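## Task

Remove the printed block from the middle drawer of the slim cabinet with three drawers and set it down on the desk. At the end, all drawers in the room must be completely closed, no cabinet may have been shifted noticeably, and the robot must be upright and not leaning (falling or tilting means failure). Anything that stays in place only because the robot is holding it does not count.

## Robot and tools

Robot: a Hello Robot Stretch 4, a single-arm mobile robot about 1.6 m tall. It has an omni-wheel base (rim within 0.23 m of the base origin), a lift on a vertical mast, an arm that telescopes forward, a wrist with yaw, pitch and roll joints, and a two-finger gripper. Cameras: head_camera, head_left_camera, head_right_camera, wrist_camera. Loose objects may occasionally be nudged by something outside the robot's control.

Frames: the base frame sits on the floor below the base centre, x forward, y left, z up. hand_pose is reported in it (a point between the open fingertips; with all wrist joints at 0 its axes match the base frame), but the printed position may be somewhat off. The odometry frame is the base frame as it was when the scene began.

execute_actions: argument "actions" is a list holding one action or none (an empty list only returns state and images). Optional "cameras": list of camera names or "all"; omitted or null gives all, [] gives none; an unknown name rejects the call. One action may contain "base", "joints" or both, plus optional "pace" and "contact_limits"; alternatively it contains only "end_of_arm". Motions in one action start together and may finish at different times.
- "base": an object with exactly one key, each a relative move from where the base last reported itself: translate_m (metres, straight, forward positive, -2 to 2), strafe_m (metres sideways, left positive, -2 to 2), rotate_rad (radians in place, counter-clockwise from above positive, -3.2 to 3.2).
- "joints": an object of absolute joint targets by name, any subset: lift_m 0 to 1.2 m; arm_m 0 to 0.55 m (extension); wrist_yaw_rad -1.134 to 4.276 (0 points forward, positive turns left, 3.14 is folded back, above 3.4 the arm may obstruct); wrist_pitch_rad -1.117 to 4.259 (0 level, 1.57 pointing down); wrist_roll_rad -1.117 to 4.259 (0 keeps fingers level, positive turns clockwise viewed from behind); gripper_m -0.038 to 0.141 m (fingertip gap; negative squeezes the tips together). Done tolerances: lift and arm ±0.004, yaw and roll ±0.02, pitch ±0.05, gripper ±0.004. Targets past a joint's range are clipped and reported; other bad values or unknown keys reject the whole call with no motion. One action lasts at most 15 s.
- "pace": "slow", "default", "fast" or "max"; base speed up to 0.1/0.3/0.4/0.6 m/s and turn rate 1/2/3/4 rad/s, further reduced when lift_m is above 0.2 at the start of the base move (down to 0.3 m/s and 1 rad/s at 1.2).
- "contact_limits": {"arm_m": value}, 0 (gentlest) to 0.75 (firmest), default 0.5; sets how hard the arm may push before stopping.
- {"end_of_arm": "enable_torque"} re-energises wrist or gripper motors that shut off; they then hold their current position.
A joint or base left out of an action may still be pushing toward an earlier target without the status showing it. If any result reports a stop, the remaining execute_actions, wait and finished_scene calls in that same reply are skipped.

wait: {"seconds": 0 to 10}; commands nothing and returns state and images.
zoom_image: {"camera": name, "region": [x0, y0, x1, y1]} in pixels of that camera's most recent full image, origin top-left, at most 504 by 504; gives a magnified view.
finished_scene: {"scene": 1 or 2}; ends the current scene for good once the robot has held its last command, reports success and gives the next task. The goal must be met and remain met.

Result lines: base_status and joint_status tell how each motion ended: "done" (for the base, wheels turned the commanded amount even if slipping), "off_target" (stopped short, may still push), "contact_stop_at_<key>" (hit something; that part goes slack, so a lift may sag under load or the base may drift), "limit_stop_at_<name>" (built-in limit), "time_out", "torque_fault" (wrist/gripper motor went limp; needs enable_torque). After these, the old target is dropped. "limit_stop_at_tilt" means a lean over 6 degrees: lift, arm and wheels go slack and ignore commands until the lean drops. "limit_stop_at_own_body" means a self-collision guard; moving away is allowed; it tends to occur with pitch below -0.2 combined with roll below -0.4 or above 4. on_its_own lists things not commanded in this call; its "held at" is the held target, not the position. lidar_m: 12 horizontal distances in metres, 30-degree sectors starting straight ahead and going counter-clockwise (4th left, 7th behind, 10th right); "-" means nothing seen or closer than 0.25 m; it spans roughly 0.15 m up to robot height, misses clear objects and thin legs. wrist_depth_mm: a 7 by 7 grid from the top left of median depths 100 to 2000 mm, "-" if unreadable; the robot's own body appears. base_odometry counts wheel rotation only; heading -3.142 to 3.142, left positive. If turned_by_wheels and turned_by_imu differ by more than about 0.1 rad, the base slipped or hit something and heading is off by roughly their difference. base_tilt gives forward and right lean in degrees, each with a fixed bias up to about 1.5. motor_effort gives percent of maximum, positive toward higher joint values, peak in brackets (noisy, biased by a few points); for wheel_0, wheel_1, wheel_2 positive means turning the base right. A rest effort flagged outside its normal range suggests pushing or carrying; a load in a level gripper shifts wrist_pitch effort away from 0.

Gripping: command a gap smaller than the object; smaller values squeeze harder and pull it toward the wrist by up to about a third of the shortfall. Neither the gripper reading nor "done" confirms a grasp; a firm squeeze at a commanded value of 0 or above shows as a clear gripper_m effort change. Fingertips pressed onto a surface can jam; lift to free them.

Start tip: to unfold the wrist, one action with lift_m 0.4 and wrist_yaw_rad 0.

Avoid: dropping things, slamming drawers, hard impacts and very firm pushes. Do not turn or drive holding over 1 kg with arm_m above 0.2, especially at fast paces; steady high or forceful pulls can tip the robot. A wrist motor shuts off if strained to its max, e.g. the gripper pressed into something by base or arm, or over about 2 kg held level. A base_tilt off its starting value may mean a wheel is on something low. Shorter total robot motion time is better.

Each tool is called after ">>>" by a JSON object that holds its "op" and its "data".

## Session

>>> {"op": "execute_actions", "data": {"actions": []}}

Scene clock: 0.00 s.
base_odometry: x=+0.000 y=+0.000 heading=+0.000 (m, m, rad; odometry frame)
turned_by_wheels: +0.000 (rad since the last result)
turned_by_imu: +0.000 (rad since the last result)
base_tilt: forward=+0.1 right=-0.3 (deg)
lidar_m: 1.75 1.64 1.68 2.11 2.08 1.74 2.68 2.34 2.43 1.76 1.10 1.15
base_status: not commanded
joint_positions: lift_m=+0.200 arm_m=+0.001 wrist_yaw_rad=+3.216 wrist_pitch_rad=+0.008 wrist_roll_rad=-0.017 gripper_m=+0.057
joint_status: not commanded
motor_effort: lift_m=+19 arm_m=-1 wrist_yaw_rad=-1 wrist_pitch_rad=-7 wrist_roll_rad=-1 gripper_m=-4 wheel_0=+0 wheel_1=+0 wheel_2=+0 (%)
hand_pose: x=-0.1227 y=+0.0657 z=+0.3759 quat_wxyz=(-0.037, -0.004, -0.009, +0.999) (m; base frame)
wrist_depth_mm: - 137 137 - - - 1863 / - - 135 - - - 1808 / - 109 135 - - - 1808 / 137 135 156 - - 1808 1756 / 207 - - - - 1756 1808 / 216 1430 193 1537 214 1576 1661 / 217 854 960 136 931 1042 1060
pictures: head_camera, head_left_camera, head_right_camera, wrist_camera
Images, in order (width x height): head_camera 420x560, head_left_camera 420x672, head_right_camera 420x672, wrist_camera 616x392.

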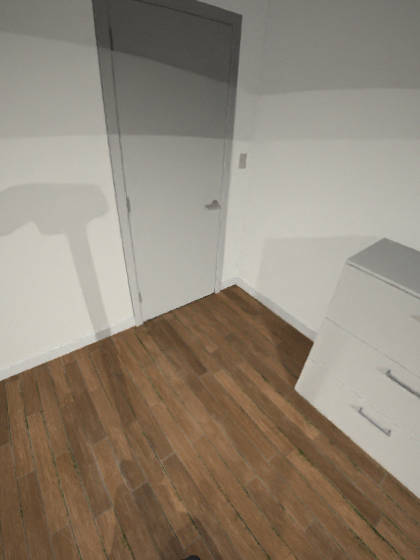

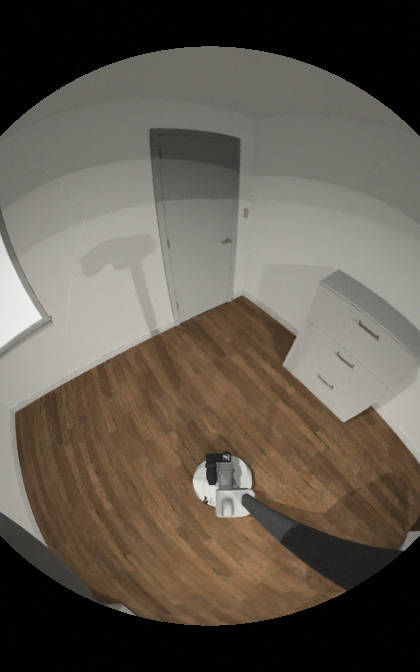

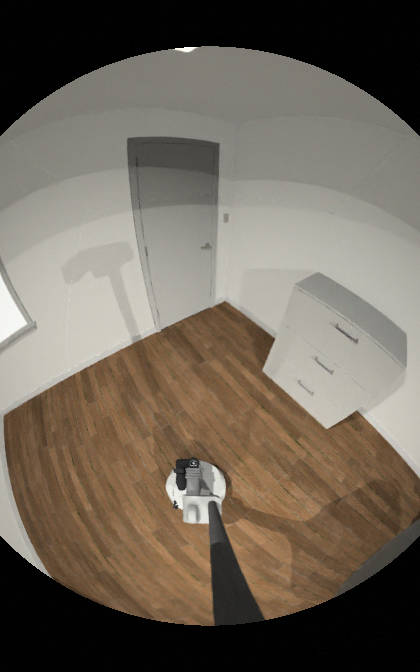

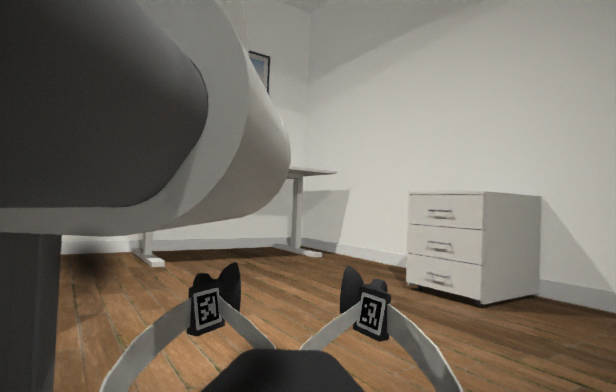

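>>> {"op": "execute_actions", "data": {"actions": [{"base": {"rotate_rad": 2.15}, "joints": {"lift_m": 0.4, "wrist_yaw_rad": 0}}]}}

Scene clock: 6.13 s.
base_odometry: x=+0.000 y=+0.000 heading=+2.150 (m, m, rad; odometry frame)
turned_by_wheels: +2.150 (rad since the last result)
turned_by_imu: +2.107 (rad since the last result)
base_tilt: forward=+0.1 right=-0.3 (deg)
lidar_m: 2.07 1.73 2.43 2.34 2.44 1.22 1.12 1.17 1.69 1.65 1.69 2.14
base_status: done
joint_positions: lift_m=+0.400 arm_m=+0.001 wrist_yaw_rad=+0.000 wrist_pitch_rad=+0.008 wrist_roll_rad=-0.017 gripper_m=+0.057
joint_status: all done
motor_effort: lift_m=+21(21) arm_m=-1(0) wrist_yaw_rad=-2(9) wrist_pitch_rad=-7(6) wrist_roll_rad=+0(1) gripper_m=-3(2) wheel_0=+0(4) wheel_1=+1(5) wheel_2=+1(7) (%)
hand_pose: x=+0.4600 y=-0.0873 z=+0.5756 quat_wxyz=(+1.000, -0.009, +0.004, +0.000) (m; base frame)
wrist_depth_mm: 1756 1808 1808 1921 1921 1983 - / 1756 1756 1756 1921 1808 1983 1983 / 1756 1808 1921 1863 1863 1863 1921 / 1756 1708 1808 1863 1921 1921 1983 / 1464 1756 1808 1863 1921 1983 1921 / 1464 1808 193 1808 214 1863 1921 / 1336 1255 1397 136 1336 1464 1499
pictures: head_camera, head_left_camera, head_right_camera, wrist_camera
Images, in order (width x height): head_camera 420x560, head_left_camera 420x672, head_right_camera 420x672, wrist_camera 616x392.

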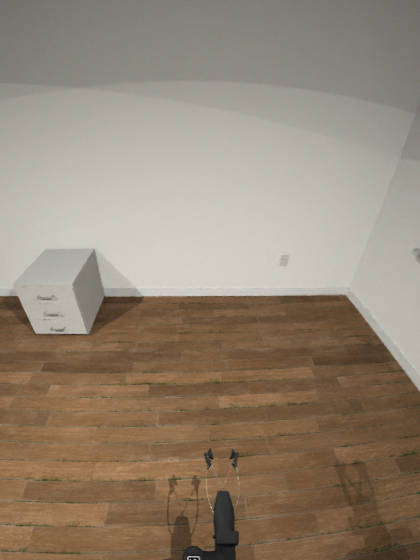

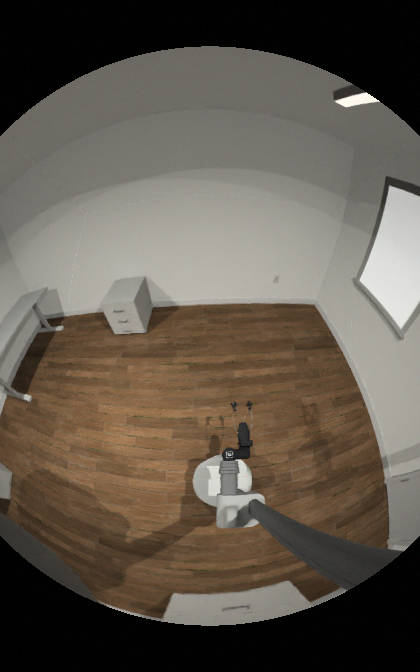

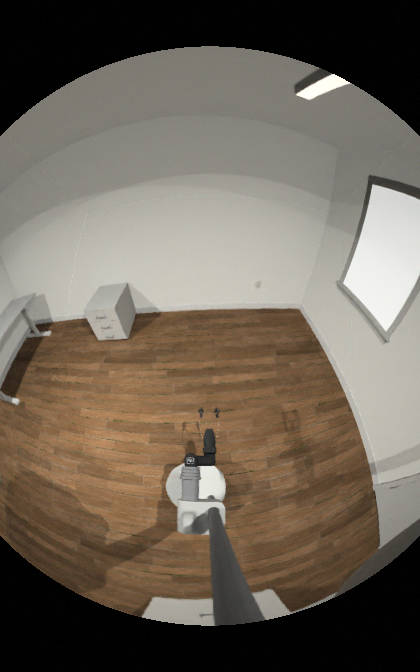

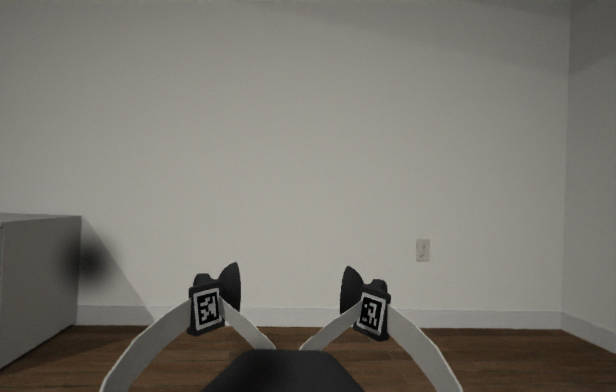

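>>> {"op": "execute_actions", "data": {"actions": [{"base": {"rotate_rad": 0.04}, "joints": {"lift_m": 0.1}}], "cameras": []}}

>>> {"op": "execute_actions", "data": {"actions": [{"base": {"strafe_m": 1.18}, "joints": {"gripper_m": 0.08}}], "cameras": ["head_camera", "wrist_camera"]}}

Scene clock: 27.53 s.
base_odometry: x=+0.000 y=+0.000 heading=+2.190 (m, m, rad; odometry frame)
turned_by_wheels: +0.040 (rad since the last result)
turned_by_imu: +0.038 (rad since the last result)
base_tilt: forward=+0.1 right=-0.3 (deg)
lidar_m: 2.08 1.73 2.40 2.33 2.40 1.20 1.11 1.16 1.73 1.65 1.71 2.16
base_status: done
joint_positions: lift_m=+0.100 arm_m=+0.001 wrist_yaw_rad=+0.000 wrist_pitch_rad=+0.008 wrist_roll_rad=-0.017 gripper_m=+0.057
joint_status: all done
motor_effort: lift_m=+16(21) arm_m=+0(1) wrist_yaw_rad=+0(0) wrist_pitch_rad=-6(7) wrist_roll_rad=-2(0) gripper_m=-3(3) wheel_0=-1(2) wheel_1=-2(2) wheel_2=+0(5) (%)
hand_pose: x=+0.4600 y=-0.0874 z=+0.2760 quat_wxyz=(+1.000, -0.009, +0.004, +0.000) (m; base frame)
wrist_depth_mm: 1808 1863 1863 1921 1921 1921 1921 / 1808 1863 1863 1921 1921 1863 1863 / 1661 1808 1863 1921 1863 1983 1921 / 1336 1863 1863 1863 1863 1863 1983 / 1397 1808 1863 1808 1808 1808 1921 / 1042 1060 193 1118 216 1182 1255 / 715 654 732 136 715 778 798
pictures: none
No camera images: the call's "cameras" was empty. Leave "cameras" out to get every camera's image.

Scene clock: 32.80 s.
base_odometry: x=-0.961 y=-0.685 heading=+2.190 (m, m, rad; odometry frame)
turned_by_wheels: +0.000 (rad since the last result)
turned_by_imu: -0.005 (rad since the last result)
base_tilt: forward=+0.1 right=-0.3 (deg)
lidar_m: 1.46 1.69 1.15 1.28 1.31 1.78 1.68 1.40 1.63 2.82 2.87 2.15
base_status: done
joint_positions: lift_m=+0.100 arm_m=+0.001 wrist_yaw_rad=+0.000 wrist_pitch_rad=+0.008 wrist_roll_rad=-0.017 gripper_m=+0.080
joint_status: all done
motor_effort: lift_m=+17(17) arm_m=+0(1) wrist_yaw_rad=-2(1) wrist_pitch_rad=-7(7) wrist_roll_rad=+0(1) gripper_m=-3(2) wheel_0=+2(7) wheel_1=+0(5) wheel_2=-1(1) (%)
hand_pose: x=+0.4600 y=-0.0874 z=+0.2759 quat_wxyz=(+1.000, -0.009, +0.004, +0.000) (m; base frame)
wrist_depth_mm: 1708 1756 1808 1863 1808 1808 1921 / 1756 1756 1863 1808 1863 1808 1921 / 1708 1756 1756 1756 1808 1863 1921 / 1756 1756 1808 1255 1863 1921 1863 / 1756 1808 1756 1255 1808 1921 1863 / 1042 1060 213 1118 216 1229 1281 / 707 676 732 136 715 778 798
pictures: head_camera, wrist_camera
Images, in order (width x height): head_camera 420x560, wrist_camera 616x392.

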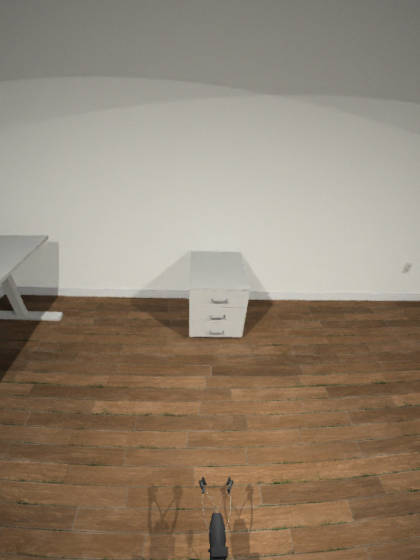

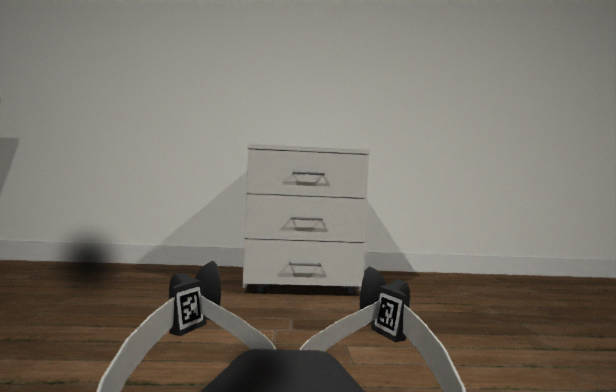

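>>> {"op": "execute_actions", "data": {"actions": [{"base": {"translate_m": 0.7}}], "cameras": ["head_camera", "wrist_camera"]}}

Scene clock: 40.50 s.
base_odometry: x=-1.367 y=-0.115 heading=+2.190 (m, m, rad; odometry frame)
turned_by_wheels: +0.000 (rad since the last result)
turned_by_imu: -0.001 (rad since the last result)
base_tilt: forward=+0.1 right=-0.3 (deg)
lidar_m: 0.78 1.39 1.21 1.12 1.18 1.74 2.39 2.02 2.95 2.75 1.99 0.84
base_status: done
joint_positions: lift_m=+0.100 arm_m=+0.001 wrist_yaw_rad=+0.000 wrist_pitch_rad=+0.008 wrist_roll_rad=-0.017 gripper_m=+0.080
joint_status: not commanded
motor_effort: lift_m=+17(17) arm_m=-1(0) wrist_yaw_rad=-1(0) wrist_pitch_rad=-6(7) wrist_roll_rad=-1(1) gripper_m=-3(3) wheel_0=+0(3) wheel_1=+0(5) wheel_2=+1(6) (%)
hand_pose: x=+0.4600 y=-0.0874 z=+0.2759 quat_wxyz=(+1.000, -0.009, +0.004, +0.000) (m; base frame)
wrist_depth_mm: 1078 1160 1118 1138 1160 1182 1205 / 1098 1118 580 597 1160 1182 1205 / 1098 1098 585 585 597 1138 1182 / 1078 1078 574 585 603 1182 1182 / 1078 1118 574 585 591 1160 1182 / 1042 1060 213 585 215 1138 1160 / 707 668 580 136 597 788 788
pictures: head_camera, wrist_camera
Images, in order (width x height): head_camera 420x560, wrist_camera 616x392.

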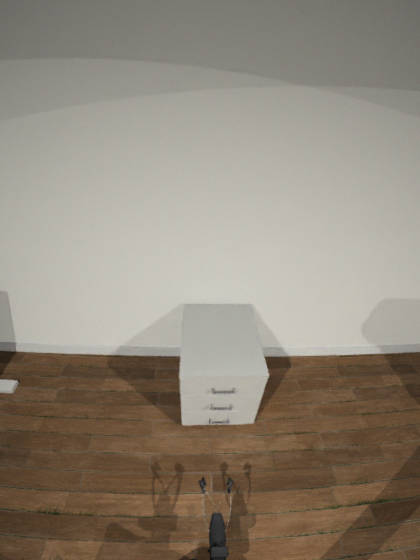

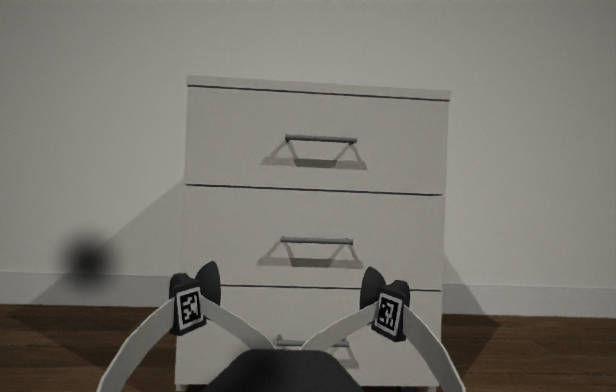

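>>> {"op": "execute_actions", "data": {"actions": [{"base": {"rotate_rad": 0.046}, "joints": {"wrist_roll_rad": 1.57, "lift_m": 0.095}}], "cameras": []}}

>>> {"op": "execute_actions", "data": {"actions": [{"base": {"strafe_m": -0.065}, "joints": {"arm_m": 0.2}}], "cameras": ["head_camera", "wrist_camera"]}}

Scene clock: 73.57 s.
base_odometry: x=-1.367 y=-0.115 heading=+2.236 (m, m, rad; odometry frame)
turned_by_wheels: +0.046 (rad since the last result)
turned_by_imu: +0.044 (rad since the last result)
base_tilt: forward=+0.1 right=-0.3 (deg)
lidar_m: 0.78 1.40 1.18 1.13 1.17 1.76 2.37 2.02 2.90 2.74 1.89 0.84
base_status: done
joint_positions: lift_m=+0.095 arm_m=+0.001 wrist_yaw_rad=+0.000 wrist_pitch_rad=+0.008 wrist_roll_rad=+1.569 gripper_m=+0.080
joint_status: all done
motor_effort: lift_m=+16(17) arm_m=+0(1) wrist_yaw_rad=-1(0) wrist_pitch_rad=-7(6) wrist_roll_rad=+0(7) gripper_m=-2(2) wheel_0=-1(1) wheel_1=+0(1) wheel_2=+1(6) (%)
hand_pose: x=+0.4600 y=-0.0874 z=+0.2710 quat_wxyz=(+0.708, +0.707, +0.003, -0.003) (m; base frame)
wrist_depth_mm: 1078 1098 1118 1118 1008 530 379 / 1098 1098 585 585 591 530 377 / 1098 569 574 580 585 525 377 / 1098 574 580 580 591 521 373 / 1078 574 580 580 591 521 370 / 1098 580 213 580 209 512 370 / 1098 1098 1098 137 917 480 366
pictures: none
No camera images: the call's "cameras" was empty. Leave "cameras" out to get every camera's image.

Scene clock: 75.27 s.
base_odometry: x=-1.316 y=-0.075 heading=+2.236 (m, m, rad; odometry frame)
turned_by_wheels: +0.000 (rad since the last result)
turned_by_imu: +0.000 (rad since the last result)
base_tilt: forward=+0.1 right=-0.3 (deg)
lidar_m: 0.78 1.42 1.25 1.18 1.80 1.85 2.39 2.02 2.83 2.71 1.89 0.83
base_status: done
joint_positions: lift_m=+0.095 arm_m=+0.199 wrist_yaw_rad=+0.000 wrist_pitch_rad=+0.008 wrist_roll_rad=+1.570 gripper_m=+0.080
joint_status: all done
motor_effort: lift_m=+16(16) arm_m=+6(6) wrist_yaw_rad=-2(1) wrist_pitch_rad=-7(5) wrist_roll_rad=+3(0) gripper_m=-3(2) wheel_0=-2(5) wheel_1=+0(6) wheel_2=+1(0) (%)
hand_pose: x=+0.6584 y=-0.0874 z=+0.2711 quat_wxyz=(+0.708, +0.707, +0.003, -0.003) (m; base frame)
wrist_depth_mm: 891 917 904 931 917 525 375 / 377 377 382 382 389 389 373 / 377 377 379 382 387 389 373 / 377 375 379 384 387 392 368 / 375 377 379 384 389 392 370 / 373 375 213 384 209 389 366 / 373 373 379 137 387 389 366
pictures: head_camera, wrist_camera
Images, in order (width x height): head_camera 420x560, wrist_camera 616x392.

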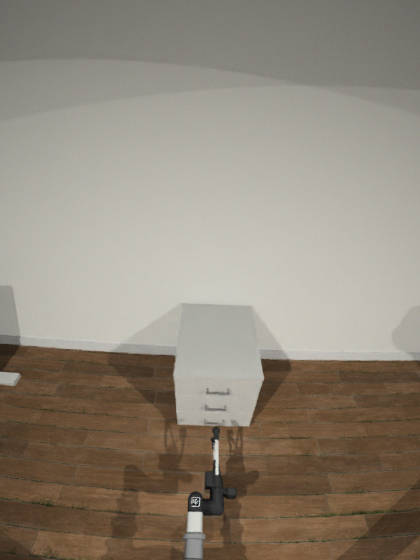

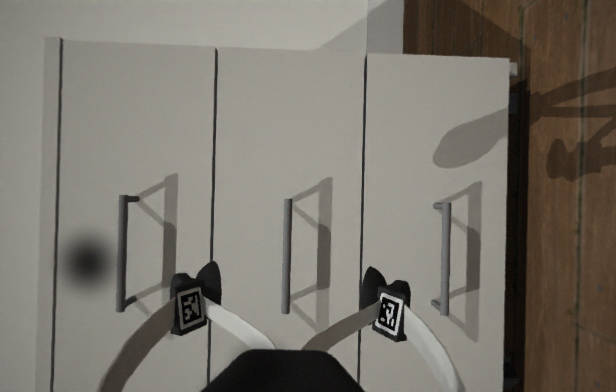

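>>> {"op": "execute_actions", "data": {"actions": [{"joints": {"arm_m": 0.318, "lift_m": 0.099}, "contact_limits": {"arm_m": 0.12}}], "cameras": ["wrist_camera"]}}

Scene clock: 84.33 s.
base_odometry: x=-1.316 y=-0.075 heading=+2.236 (m, m, rad; odometry frame)
turned_by_wheels: +0.000 (rad since the last result)
turned_by_imu: -0.001 (rad since the last result)
base_tilt: forward=+0.2 right=-0.3 (deg)
lidar_m: 0.78 1.39 1.25 1.19 1.80 1.86 2.38 1.99 2.84 2.70 1.90 0.83
base_status: not commanded
joint_positions: lift_m=+0.099 arm_m=+0.317 wrist_yaw_rad=+0.000 wrist_pitch_rad=+0.008 wrist_roll_rad=+1.570 gripper_m=+0.080
joint_status: all done
motor_effort: lift_m=+21(20) arm_m=+6(6) wrist_yaw_rad=+0(1) wrist_pitch_rad=-7(8) wrist_roll_rad=+1(0) gripper_m=-1(2) wheel_0=-2(2) wheel_1=+1(1) wheel_2=+1(1) (%)
contact_limits: arm_m 0.12
hand_pose: x=+0.7764 y=-0.0874 z=+0.2746 quat_wxyz=(+0.708, +0.707, +0.003, -0.003) (m; base frame)
wrist_depth_mm: 259 260 264 267 270 272 274 / 258 260 264 266 268 272 274 / 258 262 264 266 268 271 274 / 258 260 264 266 270 272 273 / 257 260 264 266 270 271 273 / 257 260 213 264 210 271 273 / 258 260 262 137 267 271 272
pictures: wrist_camera
Images, in order (width x height): wrist_camera 616x392.

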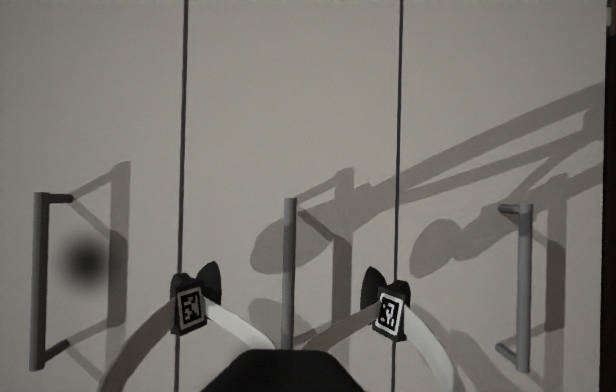

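>>> {"op": "execute_actions", "data": {"actions": [{"joints": {"gripper_m": -0.012}}], "cameras": ["wrist_camera"]}}

>>> {"op": "execute_actions", "data": {"actions": [{"joints": {"arm_m": 0.1}, "pace": "slow"}], "cameras": ["wrist_camera", "head_camera"]}}

Scene clock: 90.33 s.
base_odometry: x=-1.316 y=-0.075 heading=+2.236 (m, m, rad; odometry frame)
turned_by_wheels: +0.000 (rad since the last result)
turned_by_imu: -0.001 (rad since the last result)
base_tilt: forward=+0.1 right=-0.3 (deg)
lidar_m: 0.78 1.39 1.24 1.19 1.78 1.86 2.37 2.00 2.83 2.72 1.90 0.82
base_status: not commanded
joint_positions: lift_m=+0.099 arm_m=+0.317 wrist_yaw_rad=+0.001 wrist_pitch_rad=+0.007 wrist_roll_rad=+1.570 gripper_m=-0.012
joint_status: all done
motor_effort: lift_m=+21(21) arm_m=+4(6) wrist_yaw_rad=-4(3) wrist_pitch_rad=-3(7) wrist_roll_rad=+0(2) gripper_m=-12(14) wheel_0=-2(1) wheel_1=+0(1) wheel_2=+1(0) (%)
hand_pose: x=+0.7767 y=-0.0872 z=+0.2749 quat_wxyz=(+0.708, +0.707, +0.003, -0.002) (m; base frame)
wrist_depth_mm: 258 260 262 265 267 272 273 / 259 263 263 265 267 272 272 / 257 260 263 266 268 271 273 / 257 260 263 266 266 271 273 / 257 260 263 264 267 270 273 / 258 260 187 203 267 270 271 / 257 145 262 138 266 271 273
pictures: wrist_camera
Images, in order (width x height): wrist_camera 616x392.

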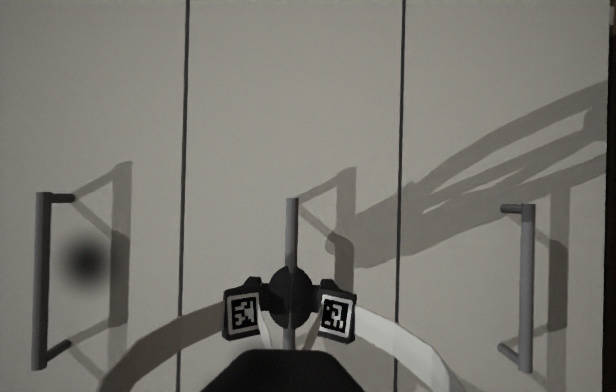

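Scene clock: 93.80 s.
base_odometry: x=-1.316 y=-0.075 heading=+2.236 (m, m, rad; odometry frame)
turned_by_wheels: +0.000 (rad since the last result)
turned_by_imu: -0.001 (rad since the last result)
base_tilt: forward=+0.1 right=-0.3 (deg)
lidar_m: 0.76 1.41 1.25 1.19 1.78 1.85 2.37 1.99 2.83 2.71 1.90 0.81
base_status: not commanded
joint_positions: lift_m=+0.099 arm_m=+0.101 wrist_yaw_rad=+0.000 wrist_pitch_rad=+0.008 wrist_roll_rad=+1.570 gripper_m=-0.012
joint_status: all done
motor_effort: lift_m=+21(21) arm_m=-6(7) wrist_yaw_rad=-1(4) wrist_pitch_rad=-6(5) wrist_roll_rad=+1(1) gripper_m=-10(14) wheel_0=-2(2) wheel_1=+1(1) wheel_2=+1(1) (%)
hand_pose: x=+0.5604 y=-0.0874 z=+0.2747 quat_wxyz=(+0.708, +0.707, +0.003, -0.003) (m; base frame)
wrist_depth_mm: 991 991 1008 1025 1008 535 384 / 991 477 477 488 488 500 382 / 991 473 480 484 484 492 377 / 976 469 477 480 488 488 375 / 991 473 477 480 488 492 375 / 991 473 187 203 488 488 373 / 991 473 477 151 484 484 370
pictures: head_camera, wrist_camera
Images, in order (width x height): head_camera 420x560, wrist_camera 616x392.

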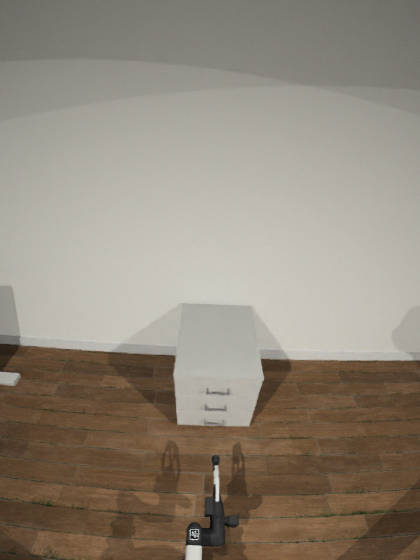

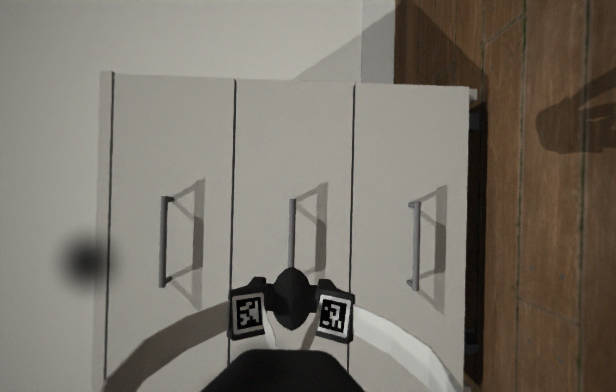

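>>> {"op": "execute_actions", "data": {"actions": [{"joints": {"arm_m": 0.3, "gripper_m": 0.07}, "contact_limits": {"arm_m": 0.12}}], "cameras": []}}

>>> {"op": "execute_actions", "data": {"actions": [{"joints": {"arm_m": 0.345}, "contact_limits": {"arm_m": 0.1}, "pace": "slow"}], "cameras": ["wrist_camera"]}}

Scene clock: 100.37 s.
base_odometry: x=-1.316 y=-0.075 heading=+2.236 (m, m, rad; odometry frame)
turned_by_wheels: +0.000 (rad since the last result)
turned_by_imu: -0.001 (rad since the last result)
base_tilt: forward=+0.2 right=-0.3 (deg)
lidar_m: 0.76 1.41 1.25 1.20 1.79 1.85 2.38 2.00 2.85 2.71 1.89 0.84
base_status: not commanded
joint_positions: lift_m=+0.099 arm_m=+0.299 wrist_yaw_rad=+0.000 wrist_pitch_rad=+0.008 wrist_roll_rad=+1.570 gripper_m=+0.070
joint_status: all done
motor_effort: lift_m=+21(21) arm_m=+5(6) wrist_yaw_rad=+0(0) wrist_pitch_rad=-5(7) wrist_roll_rad=+0(1) gripper_m=-2(9) wheel_0=-1(2) wheel_1=+1(1) wheel_2=+0(1) (%)
contact_limits: arm_m 0.12
hand_pose: x=+0.7584 y=-0.0874 z=+0.2747 quat_wxyz=(+0.708, +0.707, +0.003, -0.003) (m; base frame)
wrist_depth_mm: 277 278 282 285 289 290 293 / 277 279 281 285 287 290 291 / 276 277 281 285 287 289 291 / 276 278 283 283 285 290 291 / 277 278 281 283 289 290 291 / 276 279 196 285 215 290 293 / 274 277 281 137 287 289 291
pictures: none
No camera images: the call's "cameras" was empty. Leave "cameras" out to get every camera's image.

Scene clock: 102.00 s.
base_odometry: x=-1.316 y=-0.075 heading=+2.236 (m, m, rad; odometry frame)
turned_by_wheels: +0.000 (rad since the last result)
turned_by_imu: +0.000 (rad since the last result)
base_tilt: forward=+0.1 right=-0.3 (deg)
lidar_m: 0.77 1.41 1.24 1.20 1.77 1.86 2.39 2.01 2.83 2.71 1.88 0.83
base_status: not commanded
joint_positions: lift_m=+0.099 arm_m=+0.343 wrist_yaw_rad=-0.004 wrist_pitch_rad=+0.007 wrist_roll_rad=+1.570 gripper_m=+0.070
joint_status: all done
motor_effort: lift_m=+21(21) arm_m=+12(11) wrist_yaw_rad=+13(12) wrist_pitch_rad=-4(7) wrist_roll_rad=+1(1) gripper_m=-4(1) wheel_0=+2(2) wheel_1=+2(2) wheel_2=-5(5) (%)
contact_limits: arm_m 0.1
hand_pose: x=+0.8020 y=-0.0887 z=+0.2749 quat_wxyz=(+0.708, +0.707, +0.001, -0.004) (m; base frame)
wrist_depth_mm: 238 241 244 246 248 251 253 / 238 241 244 247 249 251 253 / 238 240 244 245 248 251 252 / 237 239 243 245 247 249 251 / 236 240 242 244 247 251 252 / 236 239 211 244 208 249 251 / 236 238 240 145 246 248 250
pictures: wrist_camera
Images, in order (width x height): wrist_camera 616x392.

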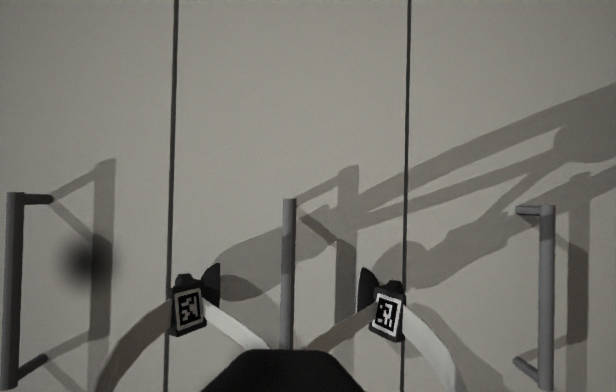

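>>> {"op": "execute_actions", "data": {"actions": [{"joints": {"arm_m": 0.333}, "pace": "slow"}], "cameras": []}}

>>> {"op": "execute_actions", "data": {"actions": [{"joints": {"gripper_m": -0.015}}], "cameras": ["wrist_camera"]}}

>>> {"op": "execute_actions", "data": {"actions": [{"joints": {"arm_m": 0.1}, "pace": "slow"}], "cameras": ["wrist_camera", "head_camera"]}}

Scene clock: 107.97 s.
base_odometry: x=-1.316 y=-0.075 heading=+2.236 (m, m, rad; odometry frame)
turned_by_wheels: +0.000 (rad since the last result)
turned_by_imu: -0.001 (rad since the last result)
base_tilt: forward=+0.1 right=-0.3 (deg)
lidar_m: 0.78 1.40 1.25 1.20 1.79 1.85 2.38 2.00 2.84 2.71 1.90 0.84
base_status: not commanded
joint_positions: lift_m=+0.099 arm_m=+0.334 wrist_yaw_rad=+0.000 wrist_pitch_rad=+0.008 wrist_roll_rad=+1.570 gripper_m=+0.070
joint_status: all done
motor_effort: lift_m=+21(21) arm_m=-6(11) wrist_yaw_rad=+0(14) wrist_pitch_rad=-6(6) wrist_roll_rad=+2(0) gripper_m=-4(3) wheel_0=+1(2) wheel_1=+1(2) wheel_2=-1(5) (%)
hand_pose: x=+0.7934 y=-0.0875 z=+0.2747 quat_wxyz=(+0.708, +0.707, +0.003, -0.003) (m; base frame)
wrist_depth_mm: 247 249 252 252 255 259 260 / 246 249 251 255 256 259 262 / 246 247 251 254 256 257 259 / 245 248 251 253 255 258 260 / 246 246 250 252 255 257 259 / 245 248 197 252 215 256 258 / 246 246 249 137 254 256 258
pictures: none
No camera images: the call's "cameras" was empty. Leave "cameras" out to get every camera's image.

Scene clock: 109.57 s.
base_odometry: x=-1.316 y=-0.075 heading=+2.236 (m, m, rad; odometry frame)
turned_by_wheels: +0.000 (rad since the last result)
turned_by_imu: +0.000 (rad since the last result)
base_tilt: forward=+0.1 right=-0.3 (deg)
lidar_m: 0.79 1.40 1.25 1.20 1.79 1.87 2.37 2.01 2.85 2.70 1.89 0.83
base_status: not commanded
joint_positions: lift_m=+0.099 arm_m=+0.334 wrist_yaw_rad=+0.001 wrist_pitch_rad=+0.007 wrist_roll_rad=+1.570 gripper_m=-0.015
joint_status: all done
motor_effort: lift_m=+21(21) arm_m=-6(6) wrist_yaw_rad=-3(4) wrist_pitch_rad=-3(5) wrist_roll_rad=+1(1) gripper_m=-15(15) wheel_0=+0(0) wheel_1=+0(1) wheel_2=+1(1) (%)
hand_pose: x=+0.7935 y=-0.0871 z=+0.2749 quat_wxyz=(+0.708, +0.707, +0.003, -0.002) (m; base frame)
wrist_depth_mm: 246 247 248 249 253 258 259 / 247 248 248 250 252 258 259 / 246 248 248 251 252 257 259 / 246 248 248 250 253 257 259 / 245 247 248 250 252 257 259 / 244 248 185 203 251 256 259 / 245 246 246 181 251 256 258
pictures: wrist_camera
Images, in order (width x height): wrist_camera 616x392.

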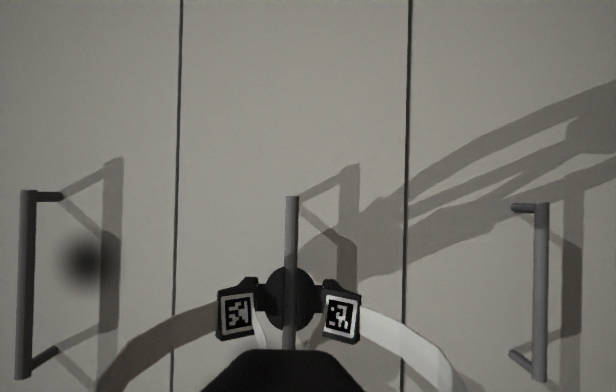

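Scene clock: 113.17 s.
base_odometry: x=-1.316 y=-0.075 heading=+2.236 (m, m, rad; odometry frame)
turned_by_wheels: +0.000 (rad since the last result)
turned_by_imu: -0.001 (rad since the last result)
base_tilt: forward=+0.1 right=-0.3 (deg)
lidar_m: 0.56 1.40 1.25 1.20 1.78 1.86 2.39 2.00 2.83 2.71 1.89 0.59
base_status: not commanded
joint_positions: lift_m=+0.099 arm_m=+0.101 wrist_yaw_rad=+0.001 wrist_pitch_rad=+0.007 wrist_roll_rad=+1.570 gripper_m=-0.015
joint_status: all done
motor_effort: lift_m=+21(21) arm_m=-6(7) wrist_yaw_rad=-3(4) wrist_pitch_rad=-4(5) wrist_roll_rad=+0(1) gripper_m=-14(16) wheel_0=+0(0) wheel_1=+0(0) wheel_2=+1(1) (%)
hand_pose: x=+0.5606 y=-0.0871 z=+0.2749 quat_wxyz=(+0.708, +0.707, +0.003, -0.002) (m; base frame)
wrist_depth_mm: 991 991 247 250 252 539 382 / 991 477 247 250 251 504 382 / 1008 477 246 248 251 496 377 / 991 473 246 249 252 488 375 / 991 477 246 250 252 492 375 / 991 473 185 206 252 492 373 / 1008 314 246 160 250 484 373
pictures: head_camera, wrist_camera
Images, in order (width x height): head_camera 420x560, wrist_camera 616x392.

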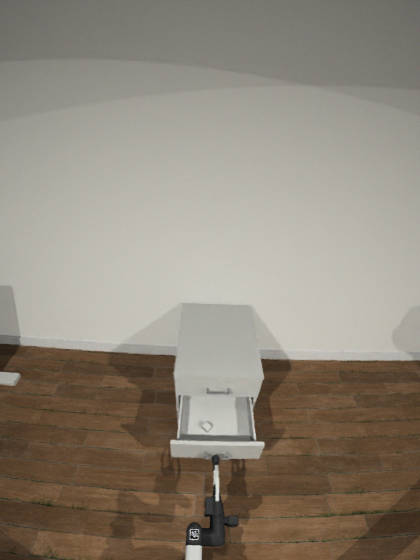

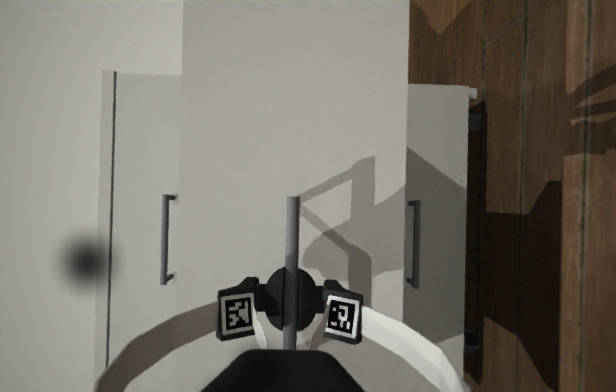

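>>> {"op": "execute_actions", "data": {"actions": [{"joints": {"arm_m": 0.055}, "pace": "slow"}], "cameras": []}}

>>> {"op": "execute_actions", "data": {"actions": [{"joints": {"gripper_m": 0.08}}], "cameras": []}}

>>> {"op": "execute_actions", "data": {"actions": [{"joints": {"arm_m": 0.0}}], "cameras": ["wrist_camera"]}}

>>> {"op": "execute_actions", "data": {"actions": [{"joints": {"lift_m": 0.55}}], "cameras": []}}

>>> {"op": "execute_actions", "data": {"actions": [{"joints": {"arm_m": 0.45, "wrist_pitch_rad": 1.57, "wrist_roll_rad": 0.0, "gripper_m": 0.12}}], "cameras": ["head_camera", "wrist_camera"]}}

Scene clock: 126.10 s.
base_odometry: x=-1.316 y=-0.075 heading=+2.236 (m, m, rad; odometry frame)
turned_by_wheels: +0.000 (rad since the last result)
turned_by_imu: -0.001 (rad since the last result)
base_tilt: forward=+0.1 right=-0.3 (deg)
lidar_m: 0.52 1.41 1.25 1.20 1.81 1.88 2.38 2.00 2.84 2.71 1.88 0.54
base_status: not commanded
joint_positions: lift_m=+0.099 arm_m=+0.056 wrist_yaw_rad=+0.001 wrist_pitch_rad=+0.008 wrist_roll_rad=+1.570 gripper_m=-0.015
joint_status: all done
motor_effort: lift_m=+21(21) arm_m=-6(6) wrist_yaw_rad=-5(5) wrist_pitch_rad=-4(5) wrist_roll_rad=+1(0) gripper_m=-11(14) wheel_0=+0(0) wheel_1=+1(0) wheel_2=+1(1) (%)
hand_pose: x=+0.5156 y=-0.0870 z=+0.2748 quat_wxyz=(+0.708, +0.707, +0.003, -0.002) (m; base frame)
wrist_depth_mm: 1025 1042 248 250 252 539 384 / 1060 1042 247 249 251 530 382 / 1042 517 247 250 251 530 382 / 1025 525 247 249 252 525 377 / 1042 517 247 248 251 525 377 / 1042 517 185 205 251 517 373 / 1042 512 245 160 249 484 373
pictures: none
No camera images: the call's "cameras" was empty. Leave "cameras" out to get every camera's image.

Scene clock: 127.80 s.
base_odometry: x=-1.316 y=-0.075 heading=+2.236 (m, m, rad; odometry frame)
turned_by_wheels: +0.000 (rad since the last result)
turned_by_imu: +0.000 (rad since the last result)
base_tilt: forward=+0.1 right=-0.3 (deg)
lidar_m: 0.52 1.41 1.24 1.19 1.79 1.86 2.37 2.01 2.83 2.72 1.88 0.54
base_status: not commanded
joint_positions: lift_m=+0.099 arm_m=+0.056 wrist_yaw_rad=+0.000 wrist_pitch_rad=+0.008 wrist_roll_rad=+1.570 gripper_m=+0.080
joint_status: all done
motor_effort: lift_m=+21(21) arm_m=-5(6) wrist_yaw_rad=+0(3) wrist_pitch_rad=-6(6) wrist_roll_rad=+0(0) gripper_m=-1(15) wheel_0=+0(0) wheel_1=+0(0) wheel_2=+1(1) (%)
hand_pose: x=+0.5153 y=-0.0874 z=+0.2748 quat_wxyz=(+0.708, +0.707, +0.003, -0.003) (m; base frame)
wrist_depth_mm: 1042 1060 253 254 258 539 384 / 1042 1042 253 255 256 530 379 / 1025 517 252 254 256 530 379 / 1042 521 252 255 256 521 377 / 1042 525 250 253 255 521 375 / 1042 521 213 251 210 521 373 / 1025 521 249 137 255 484 373
pictures: none
No camera images: the call's "cameras" was empty. Leave "cameras" out to get every camera's image.

Scene clock: 128.83 s.
base_odometry: x=-1.316 y=-0.075 heading=+2.236 (m, m, rad; odometry frame)
turned_by_wheels: +0.000 (rad since the last result)
turned_by_imu: +0.000 (rad since the last result)
base_tilt: forward=+0.1 right=-0.3 (deg)
lidar_m: 0.53 1.40 1.24 1.20 1.79 1.86 2.37 2.02 2.84 2.72 1.90 0.56
base_status: not commanded
joint_positions: lift_m=+0.099 arm_m=+0.002 wrist_yaw_rad=+0.000 wrist_pitch_rad=+0.008 wrist_roll_rad=+1.570 gripper_m=+0.080
joint_status: all done
motor_effort: lift_m=+21(21) arm_m=-5(7) wrist_yaw_rad=-1(2) wrist_pitch_rad=-5(7) wrist_roll_rad=+1(1) gripper_m=-3(2) wheel_0=+0(0) wheel_1=+1(0) wheel_2=+1(1) (%)
hand_pose: x=+0.4609 y=-0.0874 z=+0.2747 quat_wxyz=(+0.708, +0.707, +0.003, -0.003) (m; base frame)
wrist_depth_mm: 1098 1098 307 310 798 539 382 / 1078 1118 306 307 597 535 384 / 1078 1098 306 309 591 530 382 / 1078 1118 307 307 591 525 379 / 1098 580 306 309 591 521 377 / 1078 574 213 307 210 521 375 / 1078 574 304 137 591 488 373
pictures: wrist_camera
Images, in order (width x height): wrist_camera 616x392.

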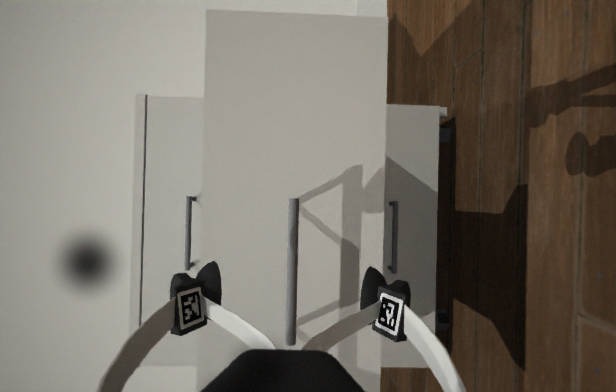

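Scene clock: 131.63 s.
base_odometry: x=-1.316 y=-0.075 heading=+2.236 (m, m, rad; odometry frame)
turned_by_wheels: +0.000 (rad since the last result)
turned_by_imu: -0.001 (rad since the last result)
base_tilt: forward=+0.1 right=-0.3 (deg)
lidar_m: 0.50 1.42 1.25 1.19 1.79 1.87 2.38 2.01 2.85 2.71 1.89 0.52
base_status: not commanded
joint_positions: lift_m=+0.550 arm_m=+0.001 wrist_yaw_rad=+0.000 wrist_pitch_rad=+0.008 wrist_roll_rad=+1.570 gripper_m=+0.080
joint_status: all done
motor_effort: lift_m=+21(20) arm_m=-6(6) wrist_yaw_rad=-1(0) wrist_pitch_rad=-6(5) wrist_roll_rad=+1(0) gripper_m=-3(2) wheel_0=+0(0) wheel_1=+0(1) wheel_2=+1(1) (%)
hand_pose: x=+0.4609 y=-0.0874 z=+0.7256 quat_wxyz=(+0.708, +0.707, +0.003, -0.003) (m; base frame)
wrist_depth_mm: 1098 1098 1118 1138 1138 1138 960 / 1078 1098 1078 1118 1118 1138 991 / 1098 1098 1118 1118 741 591 640 / 1098 1118 1118 1118 723 597 676 / 1078 1098 1118 1118 715 597 668 / 1098 1098 213 1138 210 591 668 / 1098 1098 1098 137 1160 591 621
pictures: none
No camera images: the call's "cameras" was empty. Leave "cameras" out to get every camera's image.

Scene clock: 134.03 s.
base_odometry: x=-1.316 y=-0.075 heading=+2.236 (m, m, rad; odometry frame)
turned_by_wheels: +0.000 (rad since the last result)
turned_by_imu: +0.000 (rad since the last result)
base_tilt: forward=+0.1 right=-0.3 (deg)
lidar_m: 0.51 1.41 1.25 1.19 1.79 1.87 2.38 2.01 2.83 2.72 1.90 0.52
base_status: not commanded
joint_positions: lift_m=+0.550 arm_m=+0.449 wrist_yaw_rad=+0.000 wrist_pitch_rad=+1.570 wrist_roll_rad=+0.001 gripper_m=+0.120
joint_status: all done
motor_effort: lift_m=+21(21) arm_m=+6(6) wrist_yaw_rad=+0(0) wrist_pitch_rad=+0(2) wrist_roll_rad=-2(4) gripper_m=+0(1) wheel_0=+0(0) wheel_1=+0(0) wheel_2=+1(1) (%)
hand_pose: x=+0.6202 y=-0.0874 z=+0.4395 quat_wxyz=(+0.707, +0.000, +0.707, +0.000) (m; base frame)
wrist_depth_mm: 647 309 289 281 291 287 303 / 647 442 442 445 452 442 683 / 640 418 442 442 449 439 676 / 647 424 442 445 449 676 676 / 640 394 439 442 445 668 668 / 640 208 368 415 200 424 668 / 634 310 309 142 317 325 668
pictures: head_camera, wrist_camera
Images, in order (width x height): head_camera 420x560, wrist_camera 616x392.

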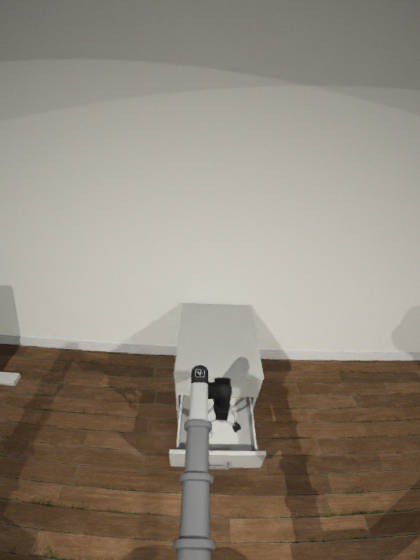

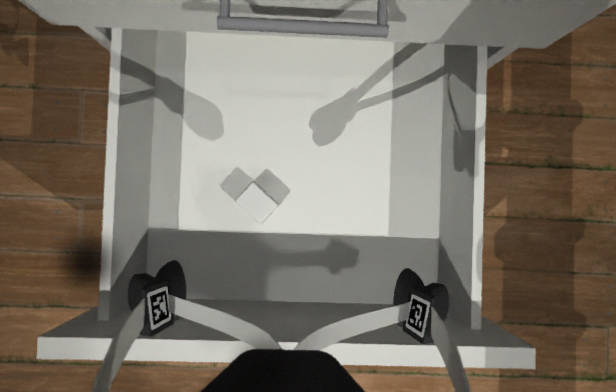

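>>> {"op": "execute_actions", "data": {"actions": [{"base": {"strafe_m": 0.04}, "joints": {"arm_m": 0.499, "wrist_roll_rad": 0.6, "gripper_m": 0.09, "lift_m": 0.43}}], "cameras": ["wrist_camera"]}}

Scene clock: 147.43 s.
base_odometry: x=-1.348 y=-0.099 heading=+2.236 (m, m, rad; odometry frame)
turned_by_wheels: +0.000 (rad since the last result)
turned_by_imu: -0.001 (rad since the last result)
base_tilt: forward=+0.2 right=-0.3 (deg)
lidar_m: 0.51 1.40 1.20 1.15 1.19 1.79 2.38 2.02 2.89 2.75 1.90 0.53
base_status: done
joint_positions: lift_m=+0.430 arm_m=+0.498 wrist_yaw_rad=+0.000 wrist_pitch_rad=+1.570 wrist_roll_rad=+0.599 gripper_m=+0.090
joint_status: all done
motor_effort: lift_m=+16(19) arm_m=+6(6) wrist_yaw_rad=+0(1) wrist_pitch_rad=+0(1) wrist_roll_rad=+0(5) gripper_m=-2(1) wheel_0=+2(5) wheel_1=-2(7) wheel_2=+1(1) (%)
hand_pose: x=+0.6691 y=-0.0874 z=+0.3199 quat_wxyz=(+0.676, +0.209, +0.675, -0.209) (m; base frame)
wrist_depth_mm: 127 116 325 329 332 273 559 / 160 320 325 327 330 306 564 / 320 322 325 329 329 330 268 / 294 320 324 324 327 330 301 / 257 320 322 324 327 330 312 / 257 281 213 324 202 306 256 / 525 258 320 136 298 234 211
pictures: wrist_camera
Images, in order (width x height): wrist_camera 616x392.

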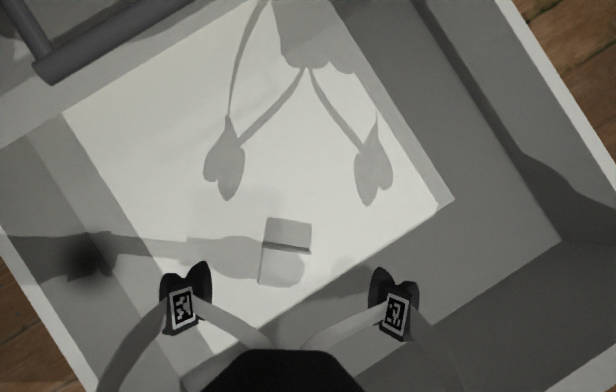

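>>> {"op": "zoom_image", "data": {"camera": "wrist_camera", "region": [180, 180, 400, 340]}}

Region (180, 180, 400, 340) of wrist_camera's 616x392 image, scaled by 2.291; it fills the top 367 rows of this view, and the rest is white.

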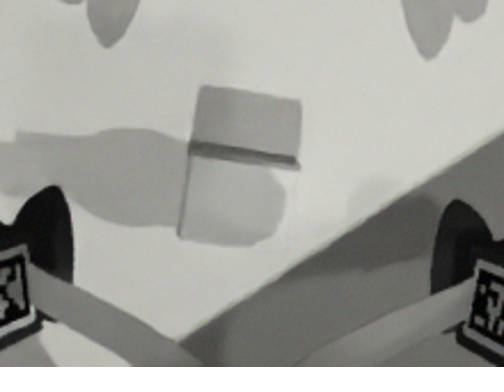

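>>> {"op": "execute_actions", "data": {"actions": [{"joints": {"wrist_roll_rad": 0.73, "lift_m": 0.358}, "pace": "slow"}], "cameras": ["wrist_camera"]}}

Scene clock: 164.47 s.
base_odometry: x=-1.348 y=-0.099 heading=+2.236 (m, m, rad; odometry frame)
turned_by_wheels: +0.000 (rad since the last result)
turned_by_imu: -0.001 (rad since the last result)
base_tilt: forward=+0.1 right=-0.3 (deg)
lidar_m: 0.51 1.40 1.21 1.16 1.20 1.79 2.39 2.04 2.89 2.73 1.88 0.53
base_status: not commanded
joint_positions: lift_m=+0.358 arm_m=+0.498 wrist_yaw_rad=+0.000 wrist_pitch_rad=+1.570 wrist_roll_rad=+0.729 gripper_m=+0.090
joint_status: all done
motor_effort: lift_m=+16(13) arm_m=+6(6) wrist_yaw_rad=-1(1) wrist_pitch_rad=-2(1) wrist_roll_rad=+2(0) gripper_m=-2(3) wheel_0=+2(2) wheel_1=-2(2) wheel_2=+1(1) (%)
hand_pose: x=+0.6691 y=-0.0874 z=+0.2480 quat_wxyz=(+0.661, +0.252, +0.660, -0.252) (m; base frame)
wrist_depth_mm: 229 251 255 256 258 258 215 / 250 252 254 255 258 259 242 / 250 251 252 253 256 257 259 / 249 251 252 253 255 257 259 / 248 249 251 254 255 257 258 / 241 248 213 252 202 256 228 / 213 248 250 137 253 221 194
pictures: wrist_camera
Images, in order (width x height): wrist_camera 616x392.

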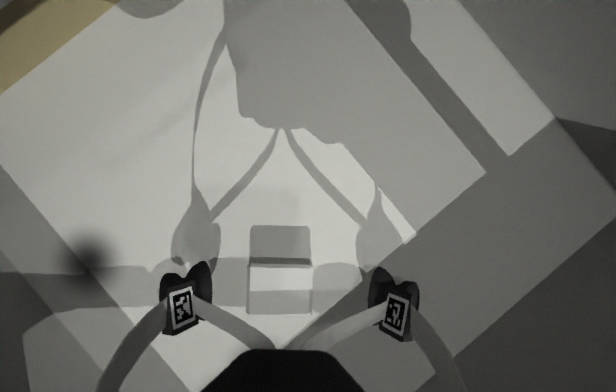

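>>> {"op": "execute_actions", "data": {"actions": [{"joints": {"gripper_m": 0.012}}], "cameras": ["wrist_camera"]}}

>>> {"op": "execute_actions", "data": {"actions": [{"joints": {"lift_m": 0.6}}], "cameras": ["wrist_camera"]}}

Scene clock: 170.30 s.
base_odometry: x=-1.348 y=-0.099 heading=+2.236 (m, m, rad; odometry frame)
turned_by_wheels: +0.000 (rad since the last result)
turned_by_imu: -0.001 (rad since the last result)
base_tilt: forward=+0.1 right=-0.3 (deg)
lidar_m: 0.53 1.41 1.22 1.15 1.21 1.79 2.38 2.02 2.88 2.73 1.89 0.55
base_status: not commanded
joint_positions: lift_m=+0.358 arm_m=+0.498 wrist_yaw_rad=+0.000 wrist_pitch_rad=+1.570 wrist_roll_rad=+0.729 gripper_m=+0.012
joint_status: all done
motor_effort: lift_m=+16(16) arm_m=+6(6) wrist_yaw_rad=-1(0) wrist_pitch_rad=+0(1) wrist_roll_rad=+1(1) gripper_m=-16(17) wheel_0=+2(2) wheel_1=-2(1) wheel_2=+1(0) (%)
hand_pose: x=+0.6691 y=-0.0874 z=+0.2480 quat_wxyz=(+0.661, +0.252, +0.660, -0.252) (m; base frame)
wrist_depth_mm: 229 252 254 256 258 257 214 / 250 252 253 256 258 258 242 / 249 251 253 255 256 258 259 / 247 250 251 254 255 257 259 / 248 249 251 252 255 257 258 / 243 249 188 218 206 255 229 / 213 247 250 154 252 221 194
pictures: wrist_camera
Images, in order (width x height): wrist_camera 616x392.

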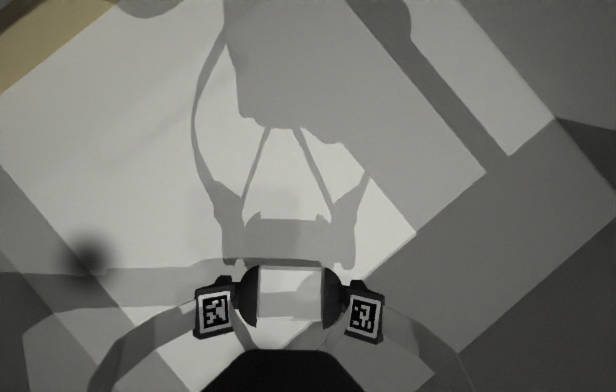

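Scene clock: 172.37 s.
base_odometry: x=-1.348 y=-0.099 heading=+2.236 (m, m, rad; odometry frame)
turned_by_wheels: +0.000 (rad since the last result)
turned_by_imu: +0.000 (rad since the last result)
base_tilt: forward=+0.1 right=-0.3 (deg)
lidar_m: 0.51 1.40 1.21 1.15 1.21 1.80 2.38 2.02 2.86 2.73 1.89 0.52
base_status: not commanded
joint_positions: lift_m=+0.600 arm_m=+0.498 wrist_yaw_rad=+0.000 wrist_pitch_rad=+1.570 wrist_roll_rad=+0.729 gripper_m=+0.012
joint_status: all done
motor_effort: lift_m=+21(20) arm_m=+6(6) wrist_yaw_rad=-2(1) wrist_pitch_rad=-1(1) wrist_roll_rad=+0(2) gripper_m=-16(16) wheel_0=+2(2) wheel_1=-2(2) wheel_2=+1(1) (%)
hand_pose: x=+0.6691 y=-0.0874 z=+0.4895 quat_wxyz=(+0.661, +0.252, +0.660, -0.252) (m; base frame)
wrist_depth_mm: 190 191 218 314 715 732 732 / 189 203 283 496 492 723 723 / 190 259 492 492 500 723 732 / 238 433 492 496 496 455 723 / 342 473 492 492 492 397 723 / 699 691 188 217 206 723 715 / 691 699 597 154 707 715 723
pictures: wrist_camera
Images, in order (width x height): wrist_camera 616x392.

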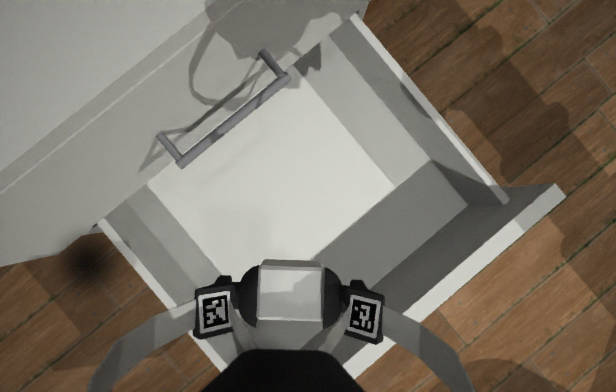

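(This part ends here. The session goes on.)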